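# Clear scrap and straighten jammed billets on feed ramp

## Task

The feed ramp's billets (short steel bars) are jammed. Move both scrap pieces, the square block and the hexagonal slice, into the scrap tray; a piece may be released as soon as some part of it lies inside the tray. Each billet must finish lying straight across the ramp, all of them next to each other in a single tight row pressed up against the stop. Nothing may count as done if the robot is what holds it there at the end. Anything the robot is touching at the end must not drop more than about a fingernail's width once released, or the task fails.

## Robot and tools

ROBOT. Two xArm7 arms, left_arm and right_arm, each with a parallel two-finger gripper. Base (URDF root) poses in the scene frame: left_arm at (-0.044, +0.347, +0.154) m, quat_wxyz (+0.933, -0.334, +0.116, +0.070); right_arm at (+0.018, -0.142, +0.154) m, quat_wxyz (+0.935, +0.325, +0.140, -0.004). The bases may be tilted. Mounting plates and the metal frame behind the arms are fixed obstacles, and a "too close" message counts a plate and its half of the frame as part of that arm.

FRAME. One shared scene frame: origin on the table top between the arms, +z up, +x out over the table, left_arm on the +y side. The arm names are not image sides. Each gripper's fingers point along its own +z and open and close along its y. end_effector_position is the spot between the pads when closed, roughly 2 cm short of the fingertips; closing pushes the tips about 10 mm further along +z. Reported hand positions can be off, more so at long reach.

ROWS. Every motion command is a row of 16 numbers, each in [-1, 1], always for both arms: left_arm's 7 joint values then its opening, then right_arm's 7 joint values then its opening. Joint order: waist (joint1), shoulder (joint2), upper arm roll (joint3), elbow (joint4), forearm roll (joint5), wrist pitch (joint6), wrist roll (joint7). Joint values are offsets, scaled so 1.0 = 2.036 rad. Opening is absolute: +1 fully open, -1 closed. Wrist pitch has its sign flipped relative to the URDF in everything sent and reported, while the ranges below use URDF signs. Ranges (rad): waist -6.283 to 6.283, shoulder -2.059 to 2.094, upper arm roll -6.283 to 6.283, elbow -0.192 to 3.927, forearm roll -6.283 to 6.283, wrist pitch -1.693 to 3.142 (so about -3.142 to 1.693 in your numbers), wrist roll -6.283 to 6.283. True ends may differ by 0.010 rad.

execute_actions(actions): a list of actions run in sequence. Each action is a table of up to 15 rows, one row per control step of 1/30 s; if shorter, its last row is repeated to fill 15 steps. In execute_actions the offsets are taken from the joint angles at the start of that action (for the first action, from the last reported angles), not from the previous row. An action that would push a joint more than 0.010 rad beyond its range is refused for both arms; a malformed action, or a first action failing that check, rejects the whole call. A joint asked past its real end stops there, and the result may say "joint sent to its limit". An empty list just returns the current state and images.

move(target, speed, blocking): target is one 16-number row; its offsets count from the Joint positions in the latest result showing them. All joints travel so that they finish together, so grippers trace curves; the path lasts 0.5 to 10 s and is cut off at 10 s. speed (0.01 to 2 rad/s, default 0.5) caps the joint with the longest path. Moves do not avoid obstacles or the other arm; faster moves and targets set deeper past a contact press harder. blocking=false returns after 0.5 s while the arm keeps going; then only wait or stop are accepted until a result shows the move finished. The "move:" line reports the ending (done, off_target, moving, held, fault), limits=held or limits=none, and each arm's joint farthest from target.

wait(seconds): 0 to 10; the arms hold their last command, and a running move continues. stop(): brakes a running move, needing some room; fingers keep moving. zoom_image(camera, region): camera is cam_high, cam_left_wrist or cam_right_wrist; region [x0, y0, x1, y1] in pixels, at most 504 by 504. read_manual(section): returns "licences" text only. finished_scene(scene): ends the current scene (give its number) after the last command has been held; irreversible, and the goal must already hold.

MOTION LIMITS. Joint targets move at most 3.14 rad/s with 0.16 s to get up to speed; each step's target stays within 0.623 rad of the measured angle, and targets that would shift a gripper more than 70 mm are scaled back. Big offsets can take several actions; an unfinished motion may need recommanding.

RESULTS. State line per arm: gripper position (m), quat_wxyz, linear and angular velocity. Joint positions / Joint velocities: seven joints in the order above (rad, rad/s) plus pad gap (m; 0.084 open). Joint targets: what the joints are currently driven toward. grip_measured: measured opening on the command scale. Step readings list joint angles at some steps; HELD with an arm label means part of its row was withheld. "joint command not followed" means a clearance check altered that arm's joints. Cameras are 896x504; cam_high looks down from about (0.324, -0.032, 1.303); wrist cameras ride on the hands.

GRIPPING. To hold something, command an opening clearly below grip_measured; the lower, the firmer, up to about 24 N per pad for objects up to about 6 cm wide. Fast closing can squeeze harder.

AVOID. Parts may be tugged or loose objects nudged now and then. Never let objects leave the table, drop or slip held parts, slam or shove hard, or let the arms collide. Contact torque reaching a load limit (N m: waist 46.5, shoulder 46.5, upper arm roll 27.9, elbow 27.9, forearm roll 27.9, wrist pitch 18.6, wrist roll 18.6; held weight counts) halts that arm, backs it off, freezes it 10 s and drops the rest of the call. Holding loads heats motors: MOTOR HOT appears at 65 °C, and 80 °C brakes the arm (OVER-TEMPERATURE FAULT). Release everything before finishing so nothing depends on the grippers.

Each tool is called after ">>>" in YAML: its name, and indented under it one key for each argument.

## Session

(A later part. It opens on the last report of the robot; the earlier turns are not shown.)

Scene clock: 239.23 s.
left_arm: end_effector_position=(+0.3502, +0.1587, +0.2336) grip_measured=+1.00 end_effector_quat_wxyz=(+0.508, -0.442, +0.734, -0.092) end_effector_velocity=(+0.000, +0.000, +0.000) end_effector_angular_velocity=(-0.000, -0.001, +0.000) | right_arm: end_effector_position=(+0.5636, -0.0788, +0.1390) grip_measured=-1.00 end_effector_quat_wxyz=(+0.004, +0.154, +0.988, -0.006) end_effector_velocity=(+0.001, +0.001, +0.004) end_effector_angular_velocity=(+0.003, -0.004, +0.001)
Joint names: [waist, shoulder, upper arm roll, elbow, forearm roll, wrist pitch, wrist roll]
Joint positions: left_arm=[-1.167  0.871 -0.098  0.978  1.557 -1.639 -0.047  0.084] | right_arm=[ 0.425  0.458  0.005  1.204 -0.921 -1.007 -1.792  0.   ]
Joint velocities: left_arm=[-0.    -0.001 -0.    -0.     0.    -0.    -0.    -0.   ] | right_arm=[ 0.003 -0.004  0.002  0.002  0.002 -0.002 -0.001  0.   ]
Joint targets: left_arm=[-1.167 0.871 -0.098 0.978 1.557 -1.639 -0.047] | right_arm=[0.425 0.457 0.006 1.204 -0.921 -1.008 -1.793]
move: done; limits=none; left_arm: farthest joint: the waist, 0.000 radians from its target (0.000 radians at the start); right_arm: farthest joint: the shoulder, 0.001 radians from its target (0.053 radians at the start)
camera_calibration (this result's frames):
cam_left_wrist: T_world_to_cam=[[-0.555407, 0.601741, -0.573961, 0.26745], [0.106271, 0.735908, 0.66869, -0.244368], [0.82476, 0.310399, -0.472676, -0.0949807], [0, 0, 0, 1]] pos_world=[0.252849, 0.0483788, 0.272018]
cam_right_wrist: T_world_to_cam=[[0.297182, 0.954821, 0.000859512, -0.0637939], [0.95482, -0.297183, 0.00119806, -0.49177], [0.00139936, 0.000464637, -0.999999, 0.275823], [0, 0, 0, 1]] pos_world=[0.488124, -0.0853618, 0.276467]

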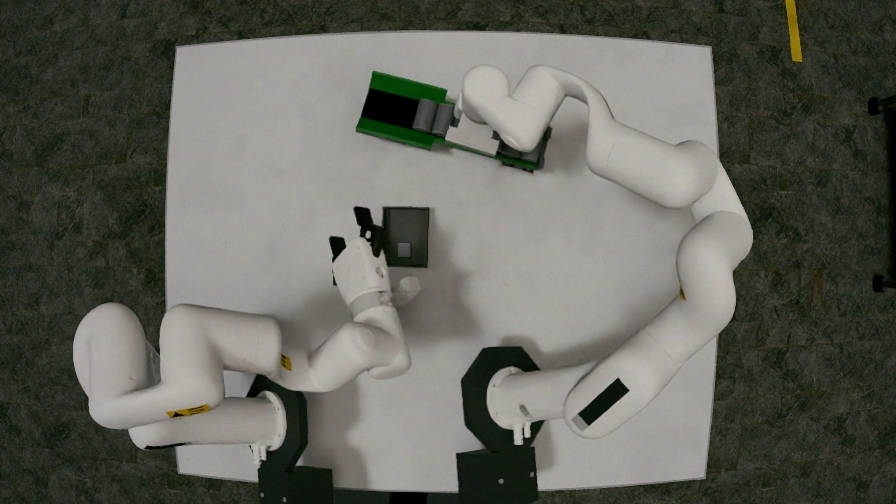

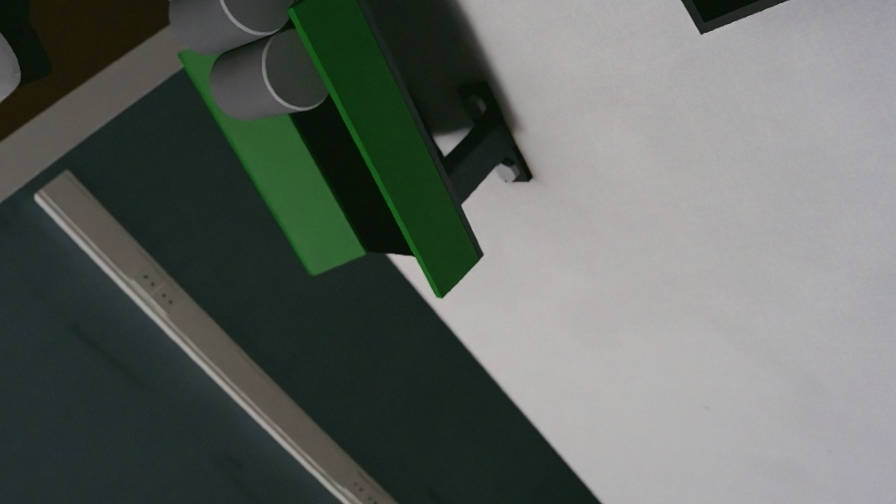

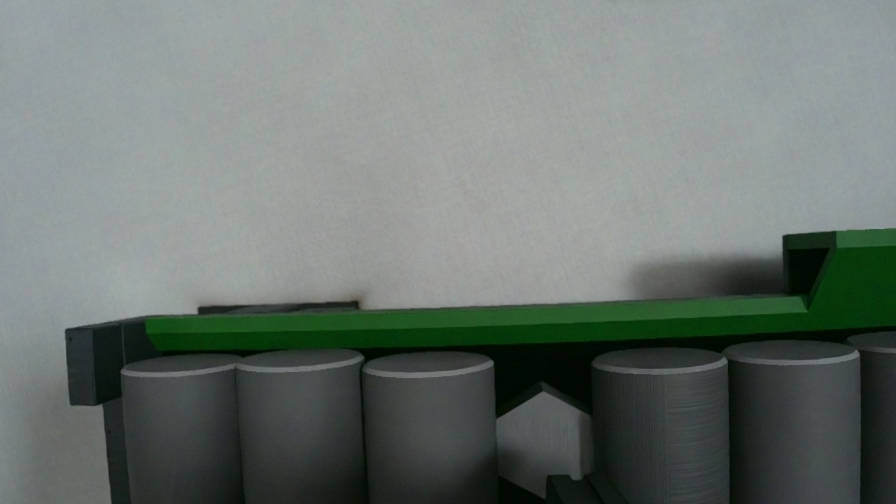

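>>> move:
  target: [0,0,0,0,0,0,0,1, 0,0,0,0,0,0,0.757,-0.05]
  speed: 1

>>> move:
  target: [0,0,0,0,0,0,0,1, -0.036,0.031,0,-0.013,-0.031,0.05,0.019,-0.05]
  speed: 0.06

>>> move:
  target: [0,0,0,0,0,0,0,1, 0,0,0,0,0,0,0,-1]

>>> move:
  target: [0,0,0,0,0,0,0,1, 0.05,-0.043,0,0.018,0.043,-0.07,-0.026,-1]
  speed: 0.1

Scene clock: 258.97 s.
left_arm: end_effector_position=(+0.3502, +0.1587, +0.2336) grip_measured=+1.00 end_effector_quat_wxyz=(+0.508, -0.442, +0.734, -0.092) end_effector_velocity=(-0.000, +0.000, +0.000) end_effector_angular_velocity=(+0.000, -0.000, +0.000) | right_arm: end_effector_position=(+0.5636, -0.0788, +0.1390) grip_measured=-0.06 end_effector_quat_wxyz=(+0.007, +0.798, +0.602, -0.001) end_effector_velocity=(+0.000, -0.000, +0.000) end_effector_angular_velocity=(+0.001, -0.001, -0.003)
Joint names: [waist, shoulder, upper arm roll, elbow, forearm roll, wrist pitch, wrist roll]
Joint positions: left_arm=[-1.167  0.871 -0.098  0.978  1.557 -1.639 -0.047  0.084] | right_arm=[ 0.425  0.458  0.005  1.204 -0.921 -1.007 -0.252  0.041]
Joint velocities: left_arm=[-0.    -0.    -0.    -0.001  0.    -0.    -0.     0.   ] | right_arm=[ 0.    -0.001 -0.     0.    -0.     0.001  0.003 -0.   ]
Joint targets: left_arm=[-1.167 0.871 -0.098 0.978 1.557 -1.639 -0.047] | right_arm=[0.425 0.458 0.005 1.204 -0.921 -1.007 -0.251]
move: done; limits=none; left_arm: farthest joint: the waist, 0.000 radians from its target (0.000 radians at the start); right_arm: farthest joint: the wrist roll, 0.001 radians from its target (1.542 radians at the start)
camera_calibration (this result's frames):
cam_left_wrist: T_world_to_cam=[[-0.555407, 0.601741, -0.573961, 0.26745], [0.106272, 0.735908, 0.66869, -0.244368], [0.82476, 0.310399, -0.472676, -0.0949806], [0, 0, 0, 1]] pos_world=[0.252849, 0.0483787, 0.272018]
cam_right_wrist: T_world_to_cam=[[0.963151, -0.268198, 0.0202419, -0.538174], [-0.268298, -0.963333, 0.00234871, 0.144921], [0.0188698, -0.00769304, -0.999792, 0.265306], [0, 0, 0, 1]] pos_world=[0.552219, -0.00268933, 0.275804]

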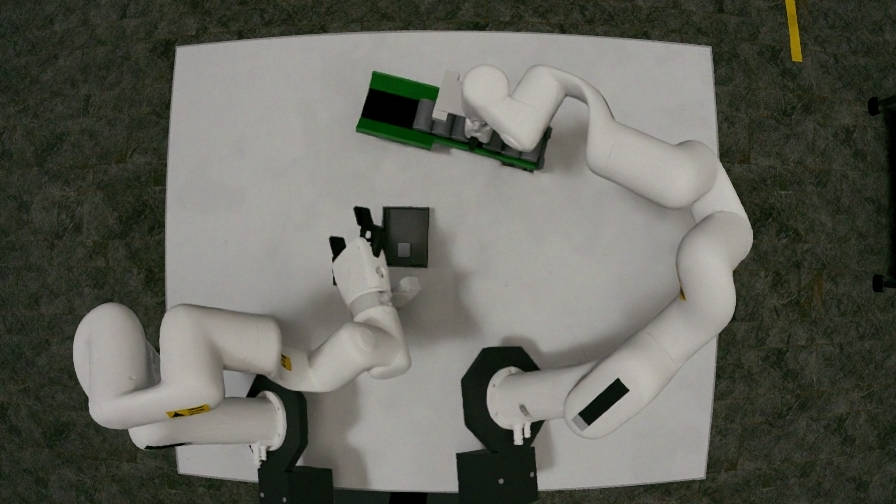

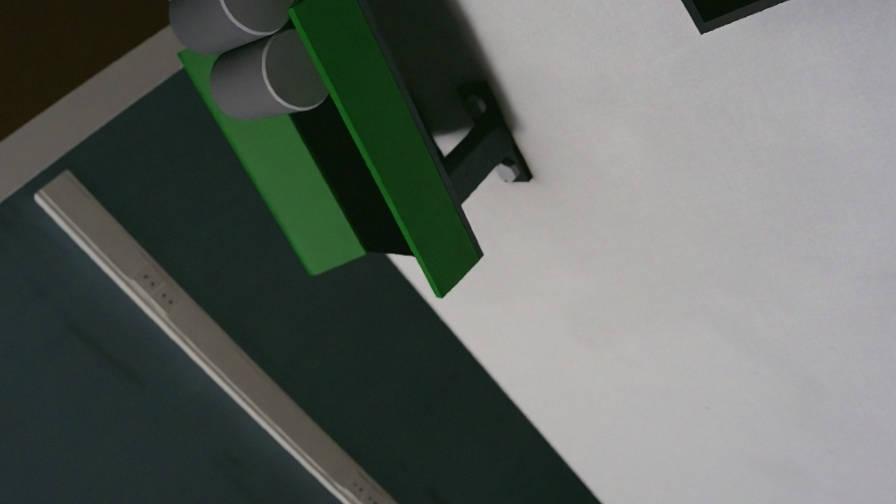

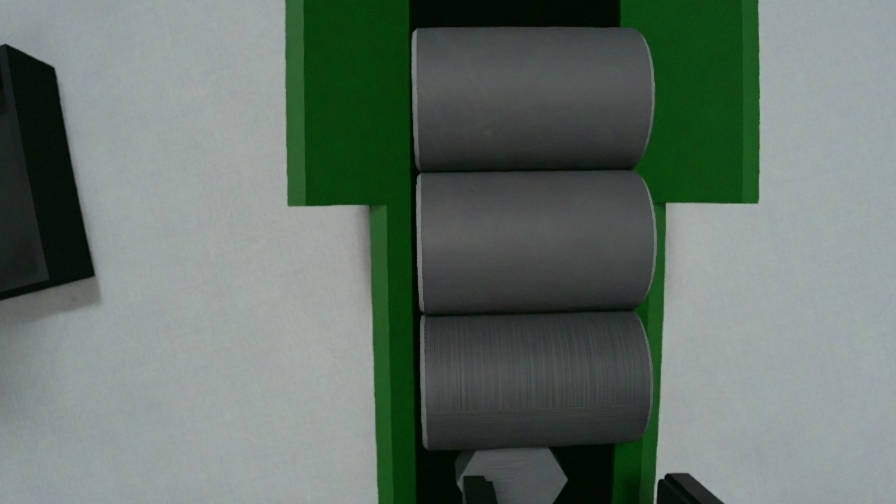

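Scene clock: 261.10 s.
left_arm: end_effector_position=(+0.3502, +0.1587, +0.2336) grip_measured=+1.00 end_effector_quat_wxyz=(+0.508, -0.442, +0.734, -0.092) end_effector_velocity=(-0.000, +0.000, -0.000) end_effector_angular_velocity=(+0.001, +0.000, -0.000) | right_arm: end_effector_position=(+0.5539, -0.0751, +0.0901) grip_measured=-0.06 end_effector_quat_wxyz=(-0.005, +0.798, +0.603, -0.000) end_effector_velocity=(+0.000, +0.000, -0.000) end_effector_angular_velocity=(+0.001, -0.001, +0.000)
Joint names: [waist, shoulder, upper arm roll, elbow, forearm roll, wrist pitch, wrist roll]
Joint positions: left_arm=[-1.167  0.871 -0.098  0.978  1.557 -1.639 -0.047  0.084] | right_arm=[ 0.352  0.521  0.005  1.178 -0.984 -0.906 -0.213  0.041]
Joint velocities: left_arm=[ 0.     0.001 -0.    -0.001  0.    -0.001 -0.    -0.   ] | right_arm=[-0.001  0.001  0.001 -0.    -0.002  0.002  0.001 -0.   ]
Joint targets: left_arm=[-1.167 0.871 -0.098 0.978 1.557 -1.639 -0.047] | right_arm=[0.352 0.521 0.005 1.178 -0.984 -0.906 -0.213]
move: done; limits=none; left_arm: farthest joint: the waist, 0.000 radians from its target (0.000 radians at the start); right_arm: farthest joint: the shoulder, 0.001 radians from its target (0.063 radians at the start)
camera_calibration (this result's frames):
cam_left_wrist: T_world_to_cam=[[-0.555407, 0.60174, -0.573961, 0.267451], [0.106271, 0.735908, 0.668689, -0.244368], [0.82476, 0.310399, -0.472676, -0.0949806], [0, 0, 0, 1]] pos_world=[0.25285, 0.0483787, 0.272018]
cam_right_wrist: T_world_to_cam=[[0.963901, -0.266242, 0.00305205, -0.525597], [-0.266177, -0.963825, -0.0138408, 0.146223], [0.00662665, 0.0125288, -0.9999, 0.224936], [0, 0, 0, 1]] pos_world=[0.544054, -0.00182115, 0.228541]

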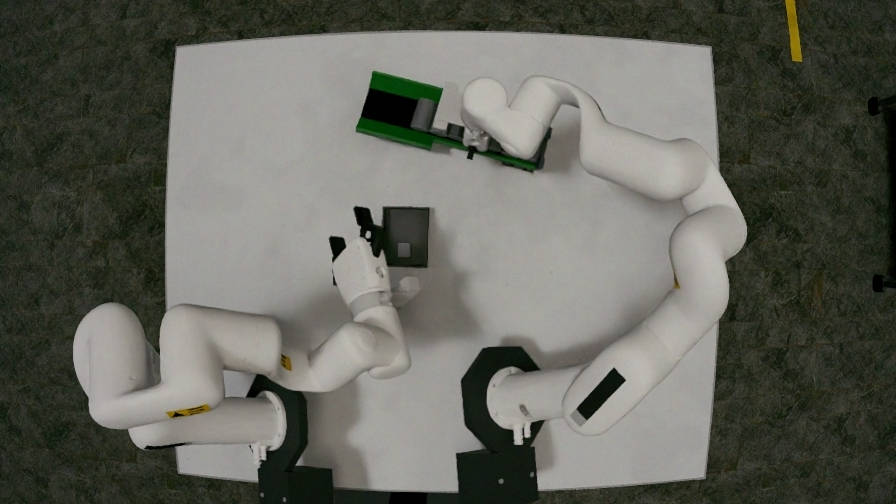

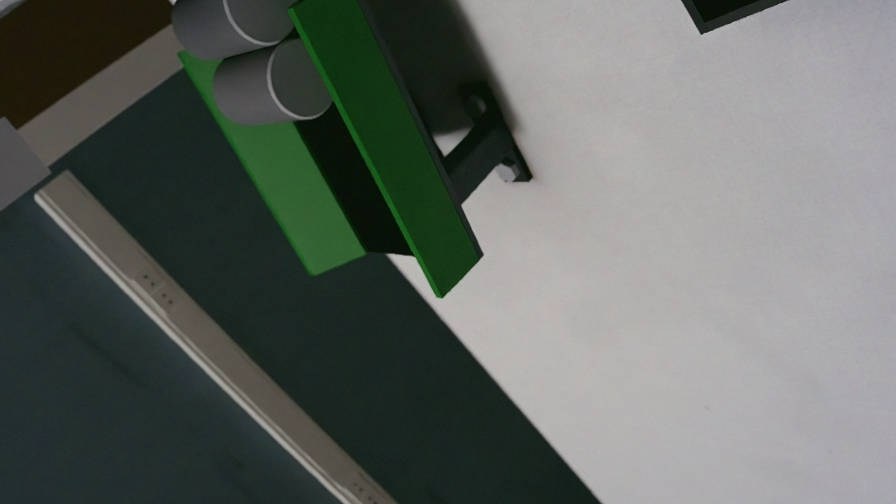

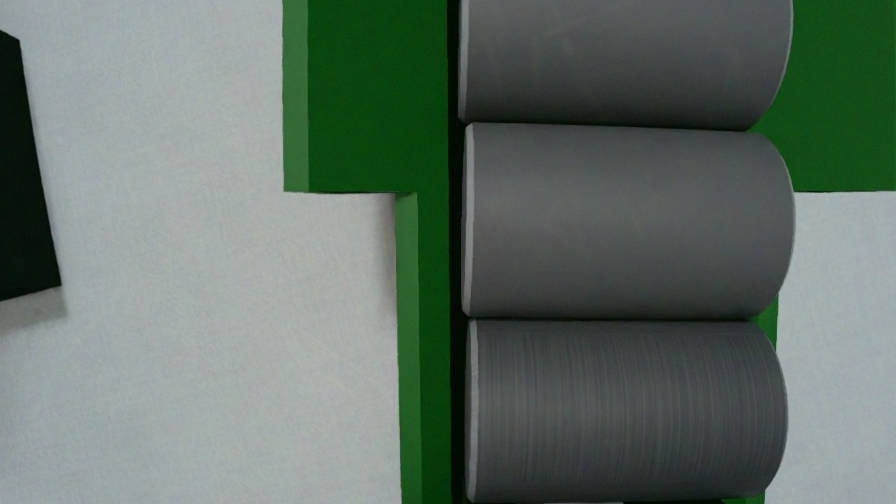

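Scene clock: 261.60 s.
left_arm: end_effector_position=(+0.3502, +0.1587, +0.2336) grip_measured=+1.00 end_effector_quat_wxyz=(+0.508, -0.442, +0.734, -0.092) end_effector_velocity=(+0.000, +0.000, +0.000) end_effector_angular_velocity=(+0.000, -0.001, +0.001) | right_arm: end_effector_position=(+0.5540, -0.0751, +0.0902) grip_measured=-0.25 end_effector_quat_wxyz=(-0.005, +0.798, +0.603, -0.000) end_effector_velocity=(-0.000, +0.000, -0.000) end_effector_angular_velocity=(-0.001, +0.000, +0.001)
Joint names: [waist, shoulder, upper arm roll, elbow, forearm roll, wrist pitch, wrist roll]
Joint positions: left_arm=[-1.167  0.871 -0.098  0.978  1.557 -1.639 -0.047  0.084] | right_arm=[ 0.352  0.521  0.006  1.178 -0.984 -0.906 -0.213  0.033]
Joint velocities: left_arm=[ 0.    -0.001  0.    -0.     0.    -0.001  0.    -0.   ] | right_arm=[-0.     0.     0.001 -0.    -0.    -0.001  0.    -0.   ]
Joint targets: left_arm=[-1.167 0.871 -0.098 0.978 1.557 -1.639 -0.047] | right_arm=[0.352 0.521 0.005 1.178 -0.984 -0.906 -0.213]
move: done; limits=none; left_arm: farthest joint: the waist, 0.000 radians from its target (0.000 radians at the start); right_arm: farthest joint: the upper arm roll, 0.001 radians from its target (0.000 radians at the start)
camera_calibration (this result's frames):
cam_left_wrist: T_world_to_cam=[[-0.555407, 0.601741, -0.573961, 0.26745], [0.106272, 0.735908, 0.66869, -0.244368], [0.82476, 0.310399, -0.472676, -0.0949806], [0, 0, 0, 1]] pos_world=[0.252849, 0.0483787, 0.272018]
cam_right_wrist: T_world_to_cam=[[0.963906, -0.266225, 0.00315125, -0.525638], [-0.266158, -0.963828, -0.0140148, 0.146293], [0.00676836, 0.0126702, -0.999897, 0.224913], [0, 0, 0, 1]] pos_world=[0.54408, -0.00178612, 0.228597]

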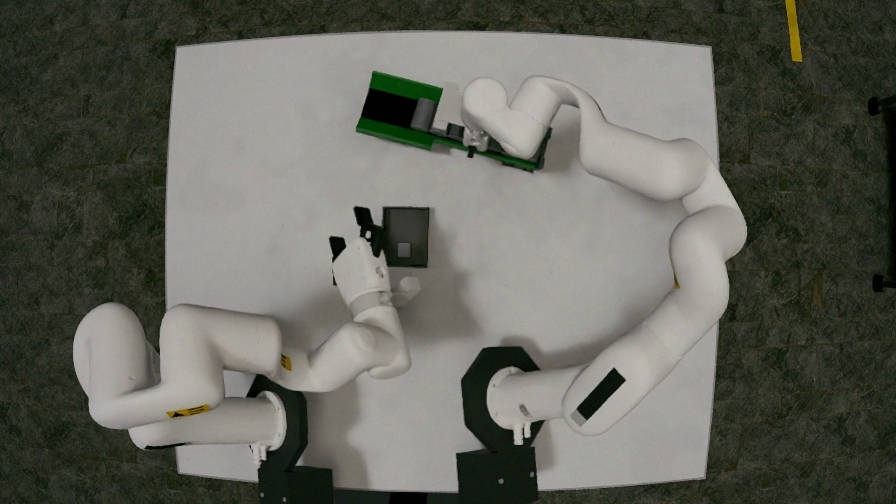

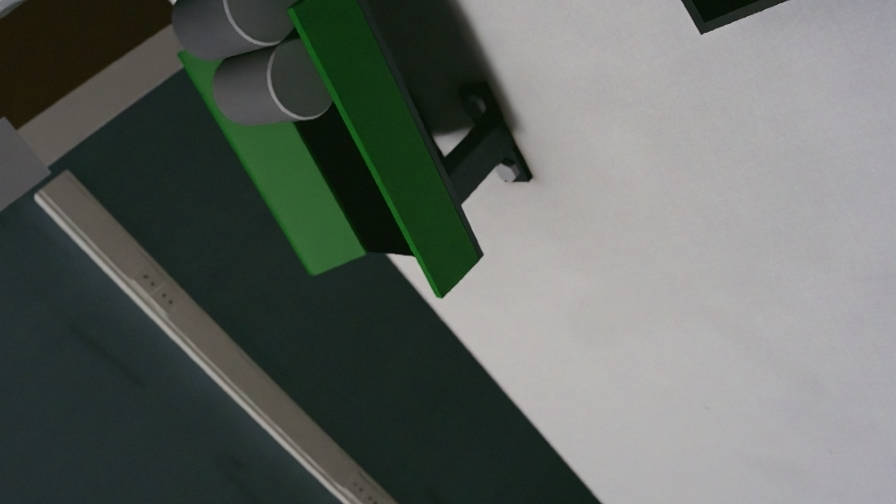

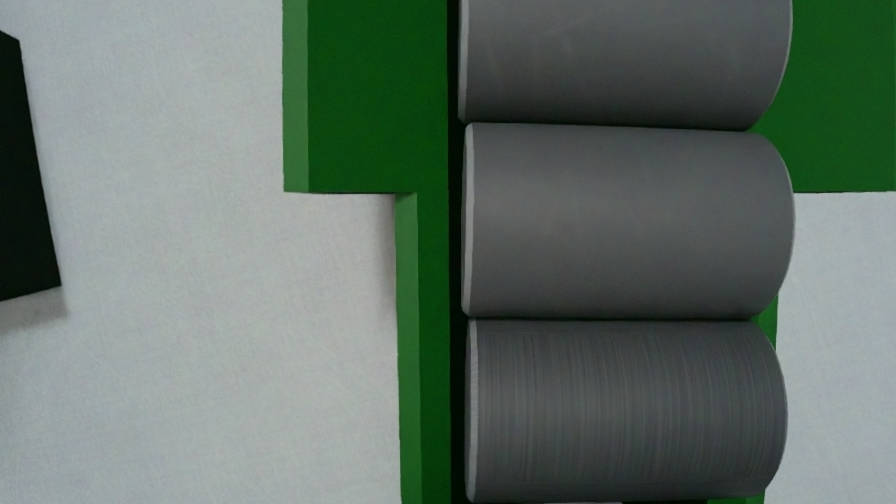

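Scene clock: 263.53 s.
left_arm: end_effector_position=(+0.3502, +0.1587, +0.2336) grip_measured=+1.00 end_effector_quat_wxyz=(+0.508, -0.442, +0.734, -0.092) end_effector_velocity=(-0.000, +0.001, -0.000) end_effector_angular_velocity=(+0.002, -0.000, -0.000) | right_arm: end_effector_position=(+0.5652, -0.0802, +0.1584) grip_measured=-0.25 end_effector_quat_wxyz=(+0.010, +0.798, +0.602, -0.002) end_effector_velocity=(+0.000, -0.000, +0.001) end_effector_angular_velocity=(+0.000, -0.001, -0.001)
Joint names: [waist, shoulder, upper arm roll, elbow, forearm roll, wrist pitch, wrist roll]
Joint positions: left_arm=[-1.167  0.871 -0.098  0.978  1.557 -1.639 -0.047  0.084] | right_arm=[ 0.453  0.433  0.005  1.214 -0.897 -1.048 -0.266  0.033]
Joint velocities: left_arm=[-0.     0.001  0.    -0.001  0.    -0.001 -0.     0.   ] | right_arm=[ 0.002 -0.002 -0.     0.001  0.002 -0.002 -0.001  0.   ]
Joint targets: left_arm=[-1.167 0.871 -0.098 0.978 1.557 -1.639 -0.047] | right_arm=[0.454 0.433 0.006 1.215 -0.897 -1.048 -0.266]
move: done; limits=none; left_arm: farthest joint: the waist, 0.000 radians from its target (0.000 radians at the start); right_arm: farthest joint: the upper arm roll, 0.001 radians from its target (0.000 radians at the start)
camera_calibration (this result's frames):
cam_left_wrist: T_world_to_cam=[[-0.555407, 0.601741, -0.573961, 0.26745], [0.106272, 0.735908, 0.66869, -0.244368], [0.82476, 0.310399, -0.472676, -0.0949805], [0, 0, 0, 1]] pos_world=[0.252849, 0.0483787, 0.272018]
cam_right_wrist: T_world_to_cam=[[0.962931, -0.268702, 0.0237338, -0.540992], [-0.268938, -0.96313, 0.00732629, 0.143509], [0.0208902, -0.0134376, -0.999691, 0.282984], [0, 0, 0, 1]] pos_world=[0.553621, -0.00334495, 0.294685]

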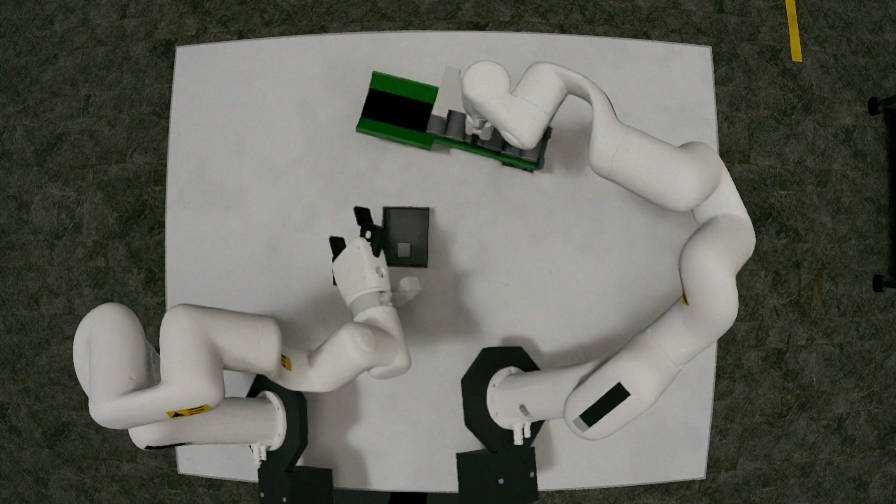

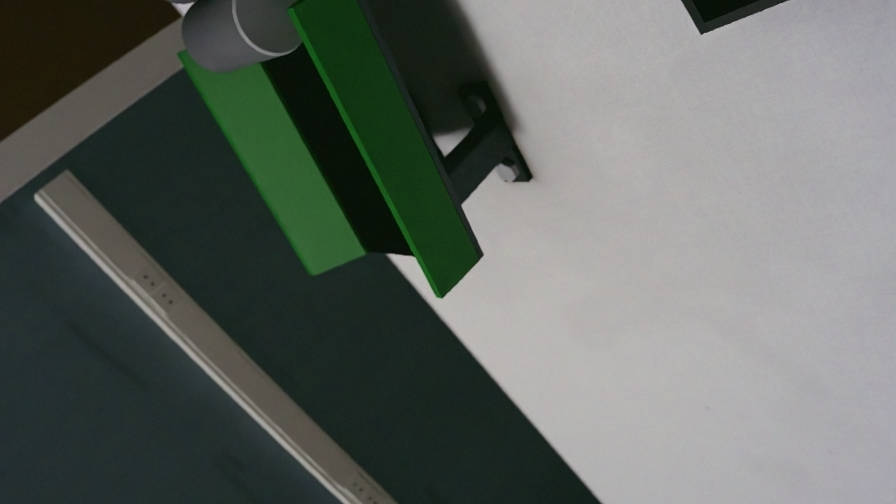

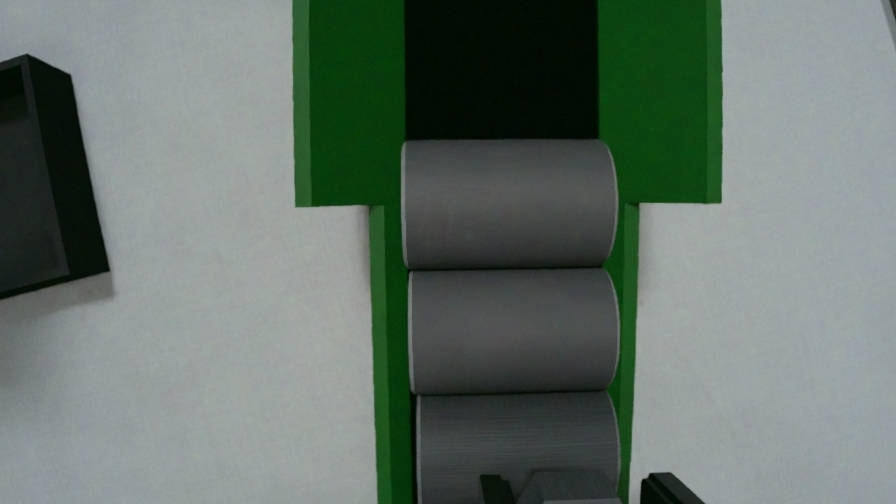

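>>> move:
  target: [0.2,0,0,0,0,0,0,1, 0.0864,0.148,0,-0.12,-0.109,0.121,0,-1]
  speed: 0.25

Scene clock: 291.37 s.
left_arm: end_effector_position=(+0.3941, +0.2858, +0.1153) grip_measured=+1.00 end_effector_quat_wxyz=(+0.431, -0.538, +0.721, +0.069) end_effector_velocity=(+0.000, +0.002, -0.001) end_effector_angular_velocity=(+0.002, +0.002, +0.003) | right_arm: end_effector_position=(+0.3721, +0.0615, +0.0613) grip_measured=-0.23 end_effector_quat_wxyz=(-0.000, +0.574, +0.819, +0.002) end_effector_velocity=(-0.003, +0.001, -0.001) end_effector_angular_velocity=(-0.001, +0.001, +0.007)
Joint names: [waist, shoulder, upper arm roll, elbow, forearm roll, wrist pitch, wrist roll]
Joint positions: left_arm=[-0.761  0.871 -0.099  0.978  1.557 -1.638 -0.047  0.084] | right_arm=[ 0.629  0.734  0.005  0.97  -1.119 -0.802 -0.266  0.034]
Joint velocities: left_arm=[ 0.003  0.     0.001  0.    -0.     0.     0.    -0.   ] | right_arm=[ 0.001  0.003  0.001 -0.003 -0.002  0.001 -0.    -0.   ]
Joint targets: left_arm=[-0.760 0.871 -0.098 0.978 1.557 -1.639 -0.047] | right_arm=[0.629 0.735 0.005 0.970 -1.119 -0.802 -0.266]
move: done; limits=none; left_arm: farthest joint: the waist, 0.001 radians from its target (0.407 radians at the start); right_arm: farthest joint: the elbow, 0.001 radians from its target (0.245 radians at the start)
camera_calibration (this result's frames):
cam_left_wrist: T_world_to_cam=[[-0.835612, 0.419307, -0.354873, 0.284745], [0.0620439, 0.713929, 0.697464, -0.243105], [0.545806, 0.560791, -0.622583, -0.170825], [0, 0, 0, 1]] pos_world=[0.346257, 0.149961, 0.164253]
cam_right_wrist: T_world_to_cam=[[0.93739, 0.347984, 0.0143984, -0.3425], [0.348147, -0.937377, -0.0108879, -0.00134814], [0.00970789, 0.0152189, -0.999837, 0.194264], [0, 0, 0, 1]] pos_world=[0.31964, 0.114965, 0.199149]

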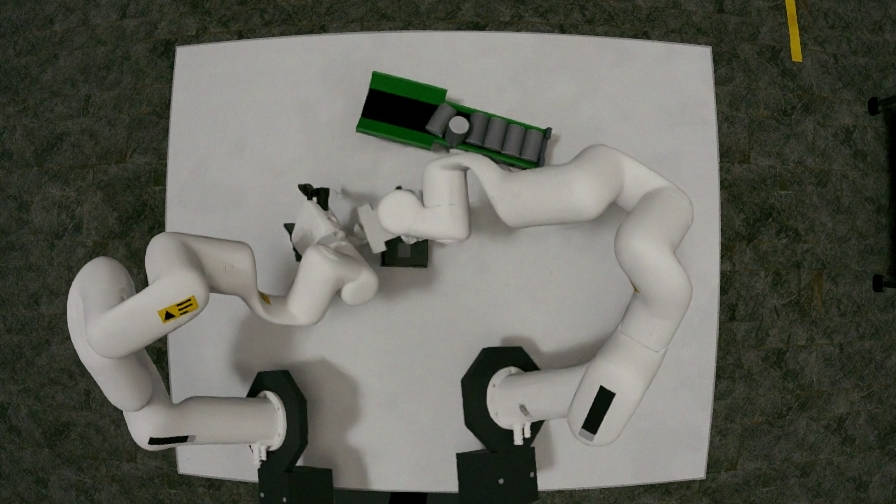

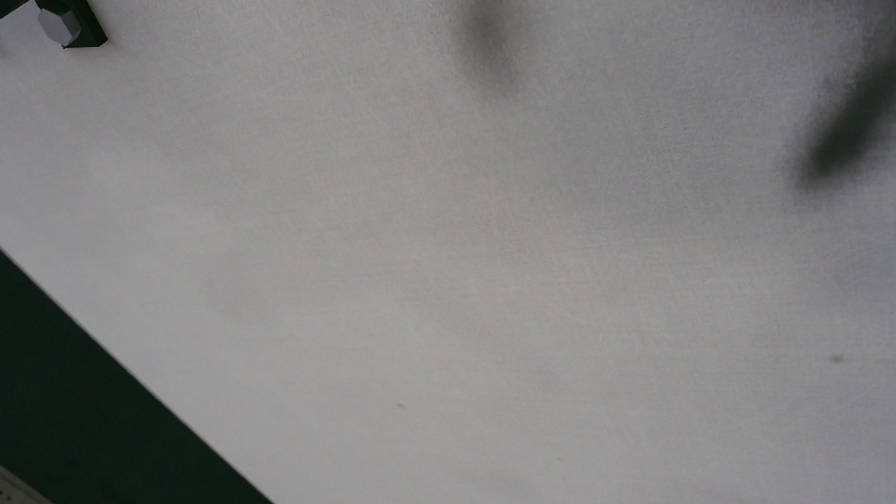

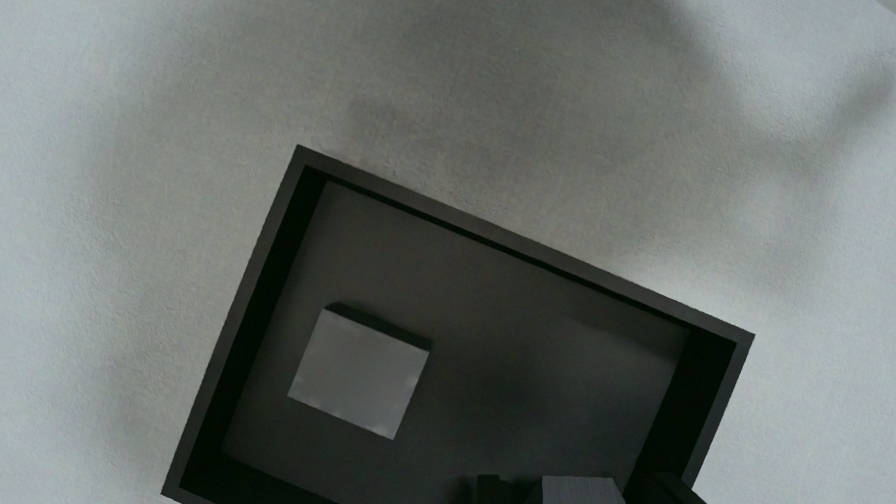

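>>> move:
  target: [0,0,0,0,0,0,0,1, 0,0,0,0,0,0,0,0.1]

>>> move:
  target: [0,0,0,0,0,0,0,1, -0.0314,-0.158,0,0.0437,0.098,-0.0717,0,0.1]
  speed: 0.3

>>> move:
  target: [0,0,0,0,0,0,0,1, 0,0,0,0,0,0,0,-1]

Scene clock: 313.80 s.
left_arm: end_effector_position=(+0.3941, +0.2858, +0.1153) grip_measured=+1.00 end_effector_quat_wxyz=(+0.431, -0.538, +0.721, +0.069) end_effector_velocity=(+0.000, +0.000, +0.000) end_effector_angular_velocity=(-0.000, -0.001, +0.001) | right_arm: end_effector_position=(+0.3721, +0.0615, +0.0613) grip_measured=+0.09 end_effector_quat_wxyz=(-0.000, +0.574, +0.819, +0.002) end_effector_velocity=(+0.000, -0.001, -0.001) end_effector_angular_velocity=(-0.002, -0.000, -0.001)
Joint names: [waist, shoulder, upper arm roll, elbow, forearm roll, wrist pitch, wrist roll]
Joint positions: left_arm=[-0.761  0.871 -0.099  0.978  1.557 -1.638 -0.047  0.084] | right_arm=[ 0.629  0.734  0.005  0.97  -1.119 -0.802 -0.266  0.048]
Joint velocities: left_arm=[-0.    -0.001  0.     0.001  0.    -0.001 -0.    -0.   ] | right_arm=[-0.     0.    -0.001  0.    -0.    -0.001  0.     0.   ]
Joint targets: left_arm=[-0.761 0.871 -0.099 0.978 1.557 -1.638 -0.047] | right_arm=[0.629 0.734 0.005 0.970 -1.119 -0.802 -0.266]
move: done; limits=none; left_arm: farthest joint: the waist, 0.000 radians from its target (0.001 radians at the start); right_arm: farthest joint: the waist, 0.000 radians from its target (0.000 radians at the start)
camera_calibration (this result's frames):
cam_left_wrist: T_world_to_cam=[[-0.835623, 0.419295, -0.354859, 0.284747], [0.0620389, 0.713924, 0.69747, -0.243104], [0.545788, 0.560807, -0.622584, -0.170832], [0, 0, 0, 1]] pos_world=[0.346261, 0.149969, 0.164245]
cam_right_wrist: T_world_to_cam=[[0.937378, 0.348016, 0.0144132, -0.342494], [0.348179, -0.937365, -0.0109046, -0.00134464], [0.00971548, 0.0152401, -0.999837, 0.194267], [0, 0, 0, 1]] pos_world=[0.319627, 0.114972, 0.199157]

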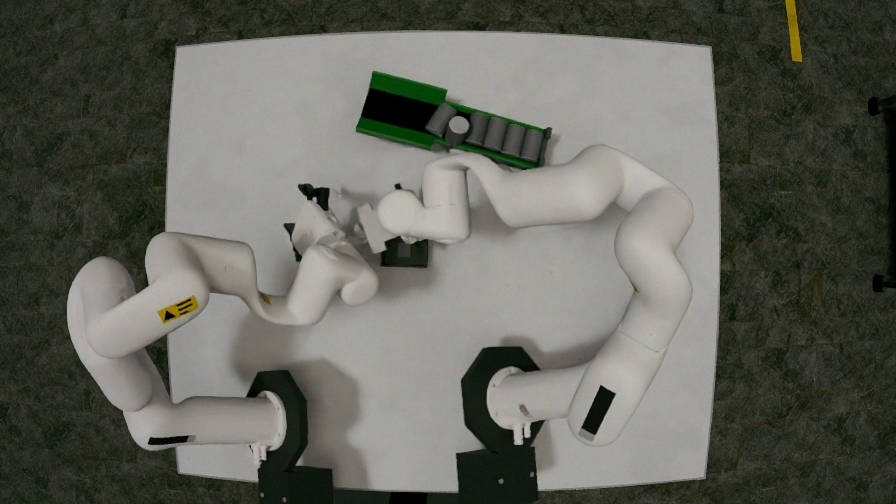

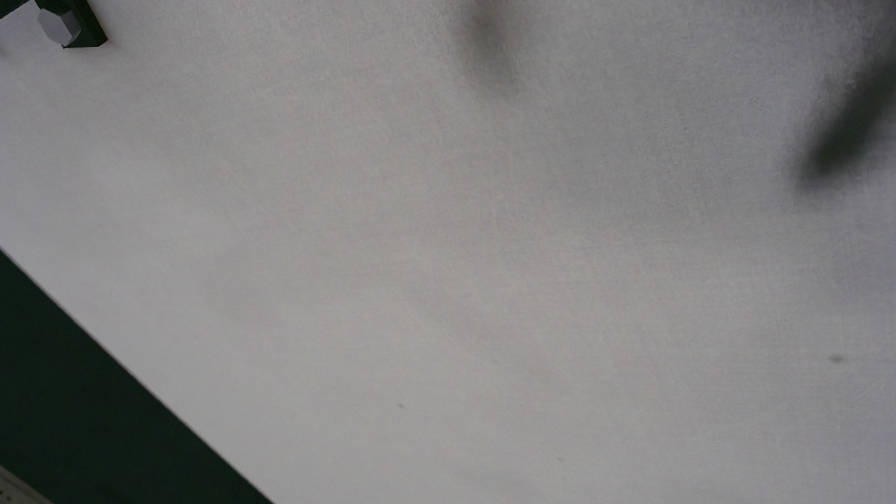

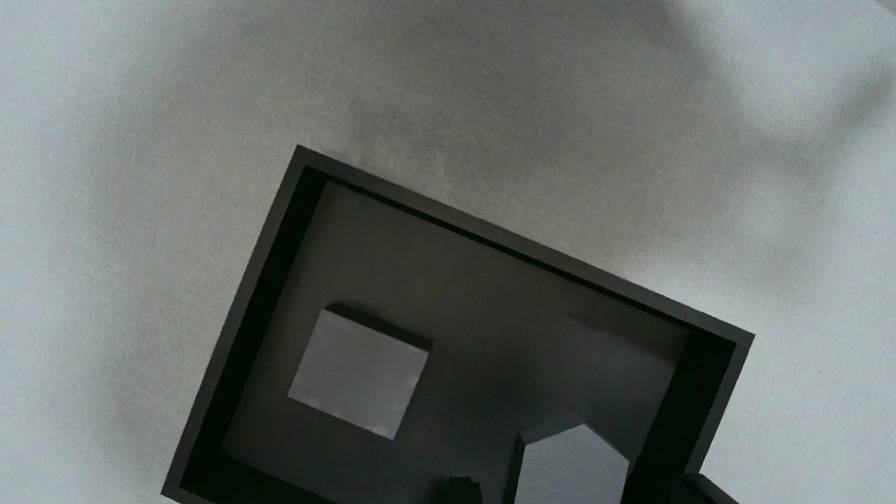

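Scene clock: 315.50 s.
left_arm: end_effector_position=(+0.3941, +0.2858, +0.1153) grip_measured=+1.00 end_effector_quat_wxyz=(+0.431, -0.538, +0.721, +0.069) end_effector_velocity=(-0.000, +0.000, -0.000) end_effector_angular_velocity=(+0.001, +0.000, -0.000) | right_arm: end_effector_position=(+0.5046, -0.0197, +0.1691) grip_measured=+0.09 end_effector_quat_wxyz=(-0.001, +0.739, +0.673, +0.033) end_effector_velocity=(+0.002, -0.001, +0.001) end_effector_angular_velocity=(+0.002, -0.002, -0.005)
Joint names: [waist, shoulder, upper arm roll, elbow, forearm roll, wrist pitch, wrist roll]
Joint positions: left_arm=[-0.761  0.871 -0.099  0.978  1.557 -1.638 -0.047  0.084] | right_arm=[ 0.565  0.413  0.005  1.059 -0.919 -0.948 -0.266  0.048]
Joint velocities: left_arm=[ 0.    -0.     0.    -0.001 -0.    -0.     0.     0.   ] | right_arm=[-0.    -0.004 -0.     0.001  0.001 -0.001 -0.     0.   ]
Joint targets: left_arm=[-0.761 0.871 -0.099 0.978 1.557 -1.638 -0.047] | right_arm=[0.565 0.412 0.005 1.059 -0.919 -0.948 -0.266]
move: done; limits=none; left_arm: farthest joint: the waist, 0.000 radians from its target (0.000 radians at the start); right_arm: farthest joint: the shoulder, 0.001 radians from its target (0.322 radians at the start)
camera_calibration (this result's frames):
cam_left_wrist: T_world_to_cam=[[-0.835623, 0.419296, -0.35486, 0.284747], [0.0620389, 0.713924, 0.69747, -0.243104], [0.545789, 0.560807, -0.622584, -0.170832], [0, 0, 0, 1]] pos_world=[0.346261, 0.149969, 0.164245]
cam_right_wrist: T_world_to_cam=[[0.994659, -0.087648, 0.0545159, -0.484275], [-0.0845153, -0.994771, -0.0573378, 0.102723], [0.0592564, 0.0524241, -0.996865, 0.277218], [0, 0, 0, 1]] pos_world=[0.473943, 0.0452075, 0.308639]

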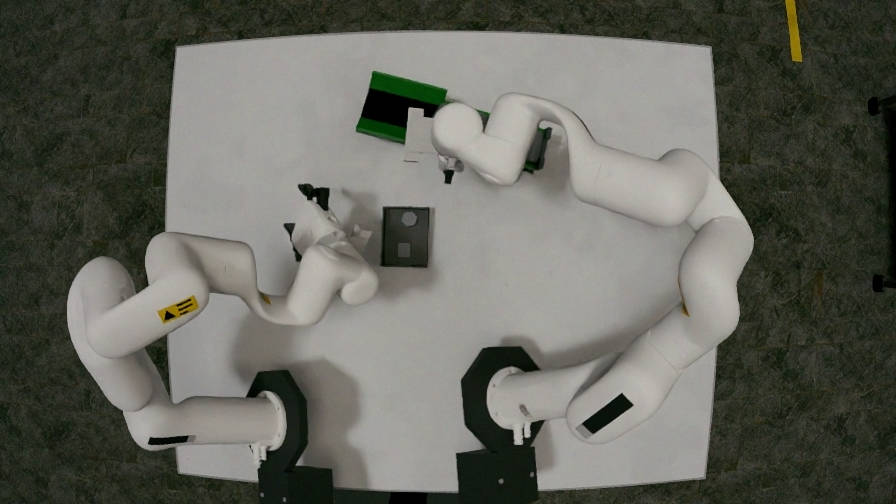

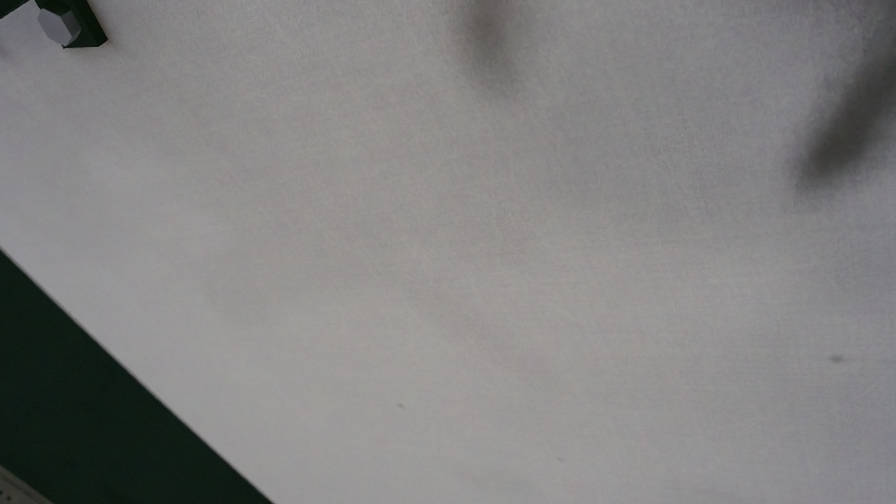

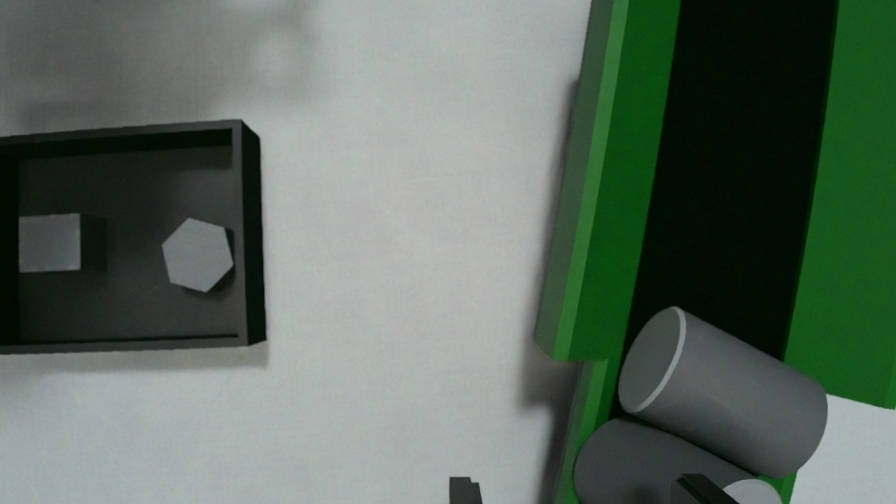

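Scene clock: 316.03 s.
left_arm: end_effector_position=(+0.3941, +0.2858, +0.1153) grip_measured=+1.00 end_effector_quat_wxyz=(+0.431, -0.538, +0.721, +0.069) end_effector_velocity=(+0.000, +0.000, +0.000) end_effector_angular_velocity=(+0.001, -0.000, +0.001) | right_arm: end_effector_position=(+0.5046, -0.0197, +0.1690) grip_measured=-1.00 end_effector_quat_wxyz=(-0.001, +0.739, +0.673, +0.033) end_effector_velocity=(-0.000, -0.000, -0.000) end_effector_angular_velocity=(-0.001, +0.001, -0.001)
Joint names: [waist, shoulder, upper arm roll, elbow, forearm roll, wrist pitch, wrist roll]
Joint positions: left_arm=[-0.761  0.871 -0.099  0.978  1.557 -1.638 -0.047  0.084] | right_arm=[ 0.565  0.413  0.005  1.059 -0.919 -0.948 -0.266  0.   ]
Joint velocities: left_arm=[ 0.    -0.     0.     0.     0.    -0.001 -0.     0.   ] | right_arm=[ 0.    -0.    -0.001 -0.     0.001 -0.001  0.     0.   ]
Joint targets: left_arm=[-0.761 0.871 -0.099 0.978 1.557 -1.638 -0.047] | right_arm=[0.565 0.413 0.005 1.059 -0.919 -0.948 -0.266]
move: done; limits=none; left_arm: farthest joint: the waist, 0.000 radians from its target (0.000 radians at the start); right_arm: farthest joint: the waist, 0.000 radians from its target (0.000 radians at the start)
camera_calibration (this result's frames):
cam_left_wrist: T_world_to_cam=[[-0.835623, 0.419296, -0.354859, 0.284746], [0.0620392, 0.713924, 0.69747, -0.243104], [0.545789, 0.560807, -0.622584, -0.170832], [0, 0, 0, 1]] pos_world=[0.346261, 0.149969, 0.164245]
cam_right_wrist: T_world_to_cam=[[0.99466, -0.0876417, 0.0545105, -0.484271], [-0.0845095, -0.994772, -0.0573331, 0.102721], [0.0592503, 0.0524202, -0.996866, 0.277218], [0, 0, 0, 1]] pos_world=[0.473941, 0.0452096, 0.308636]

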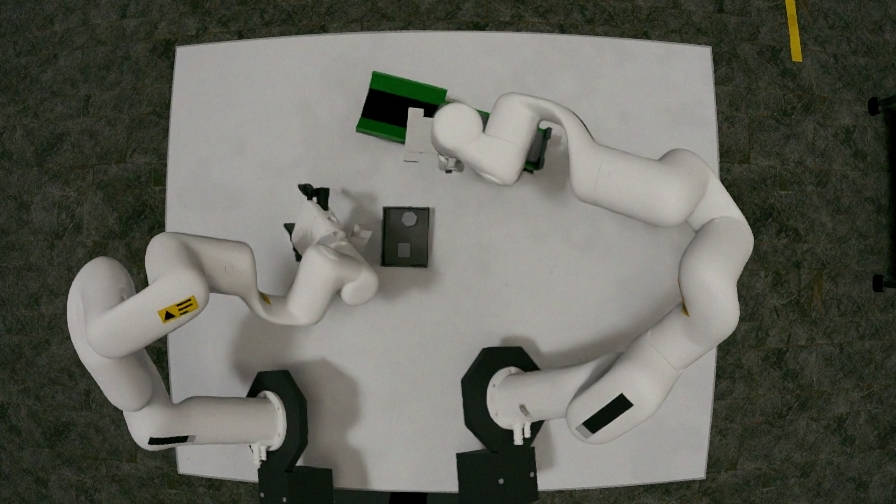

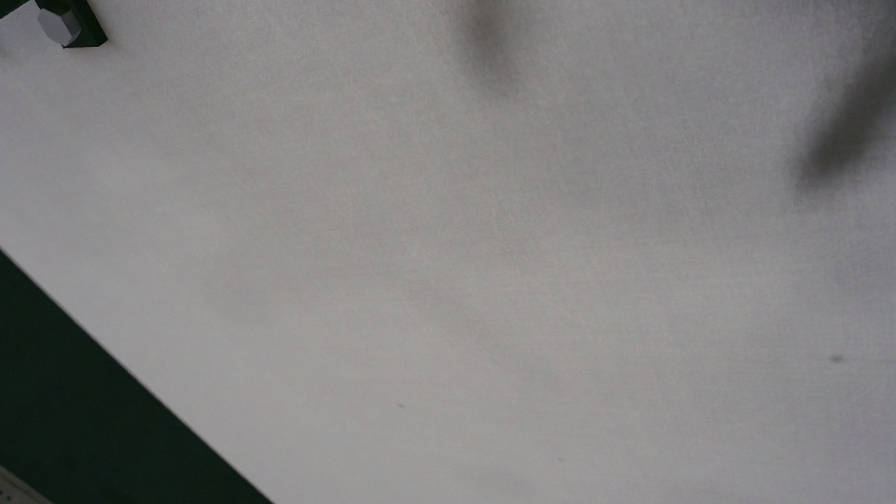

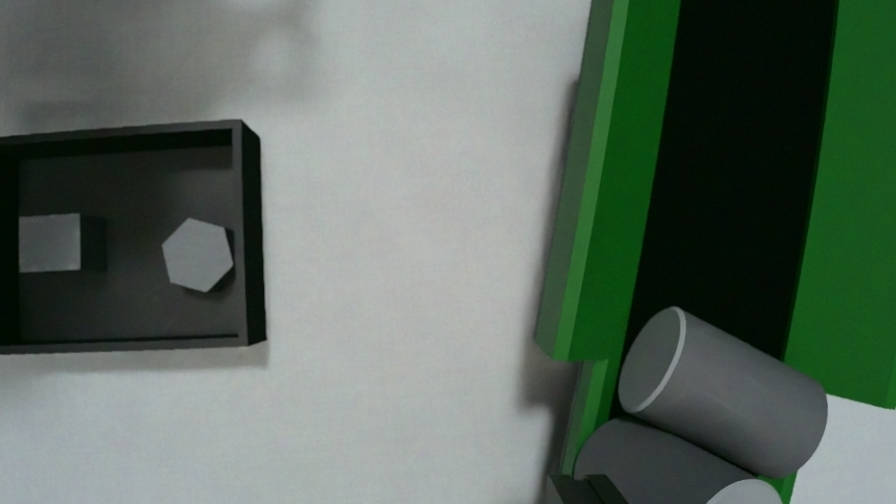

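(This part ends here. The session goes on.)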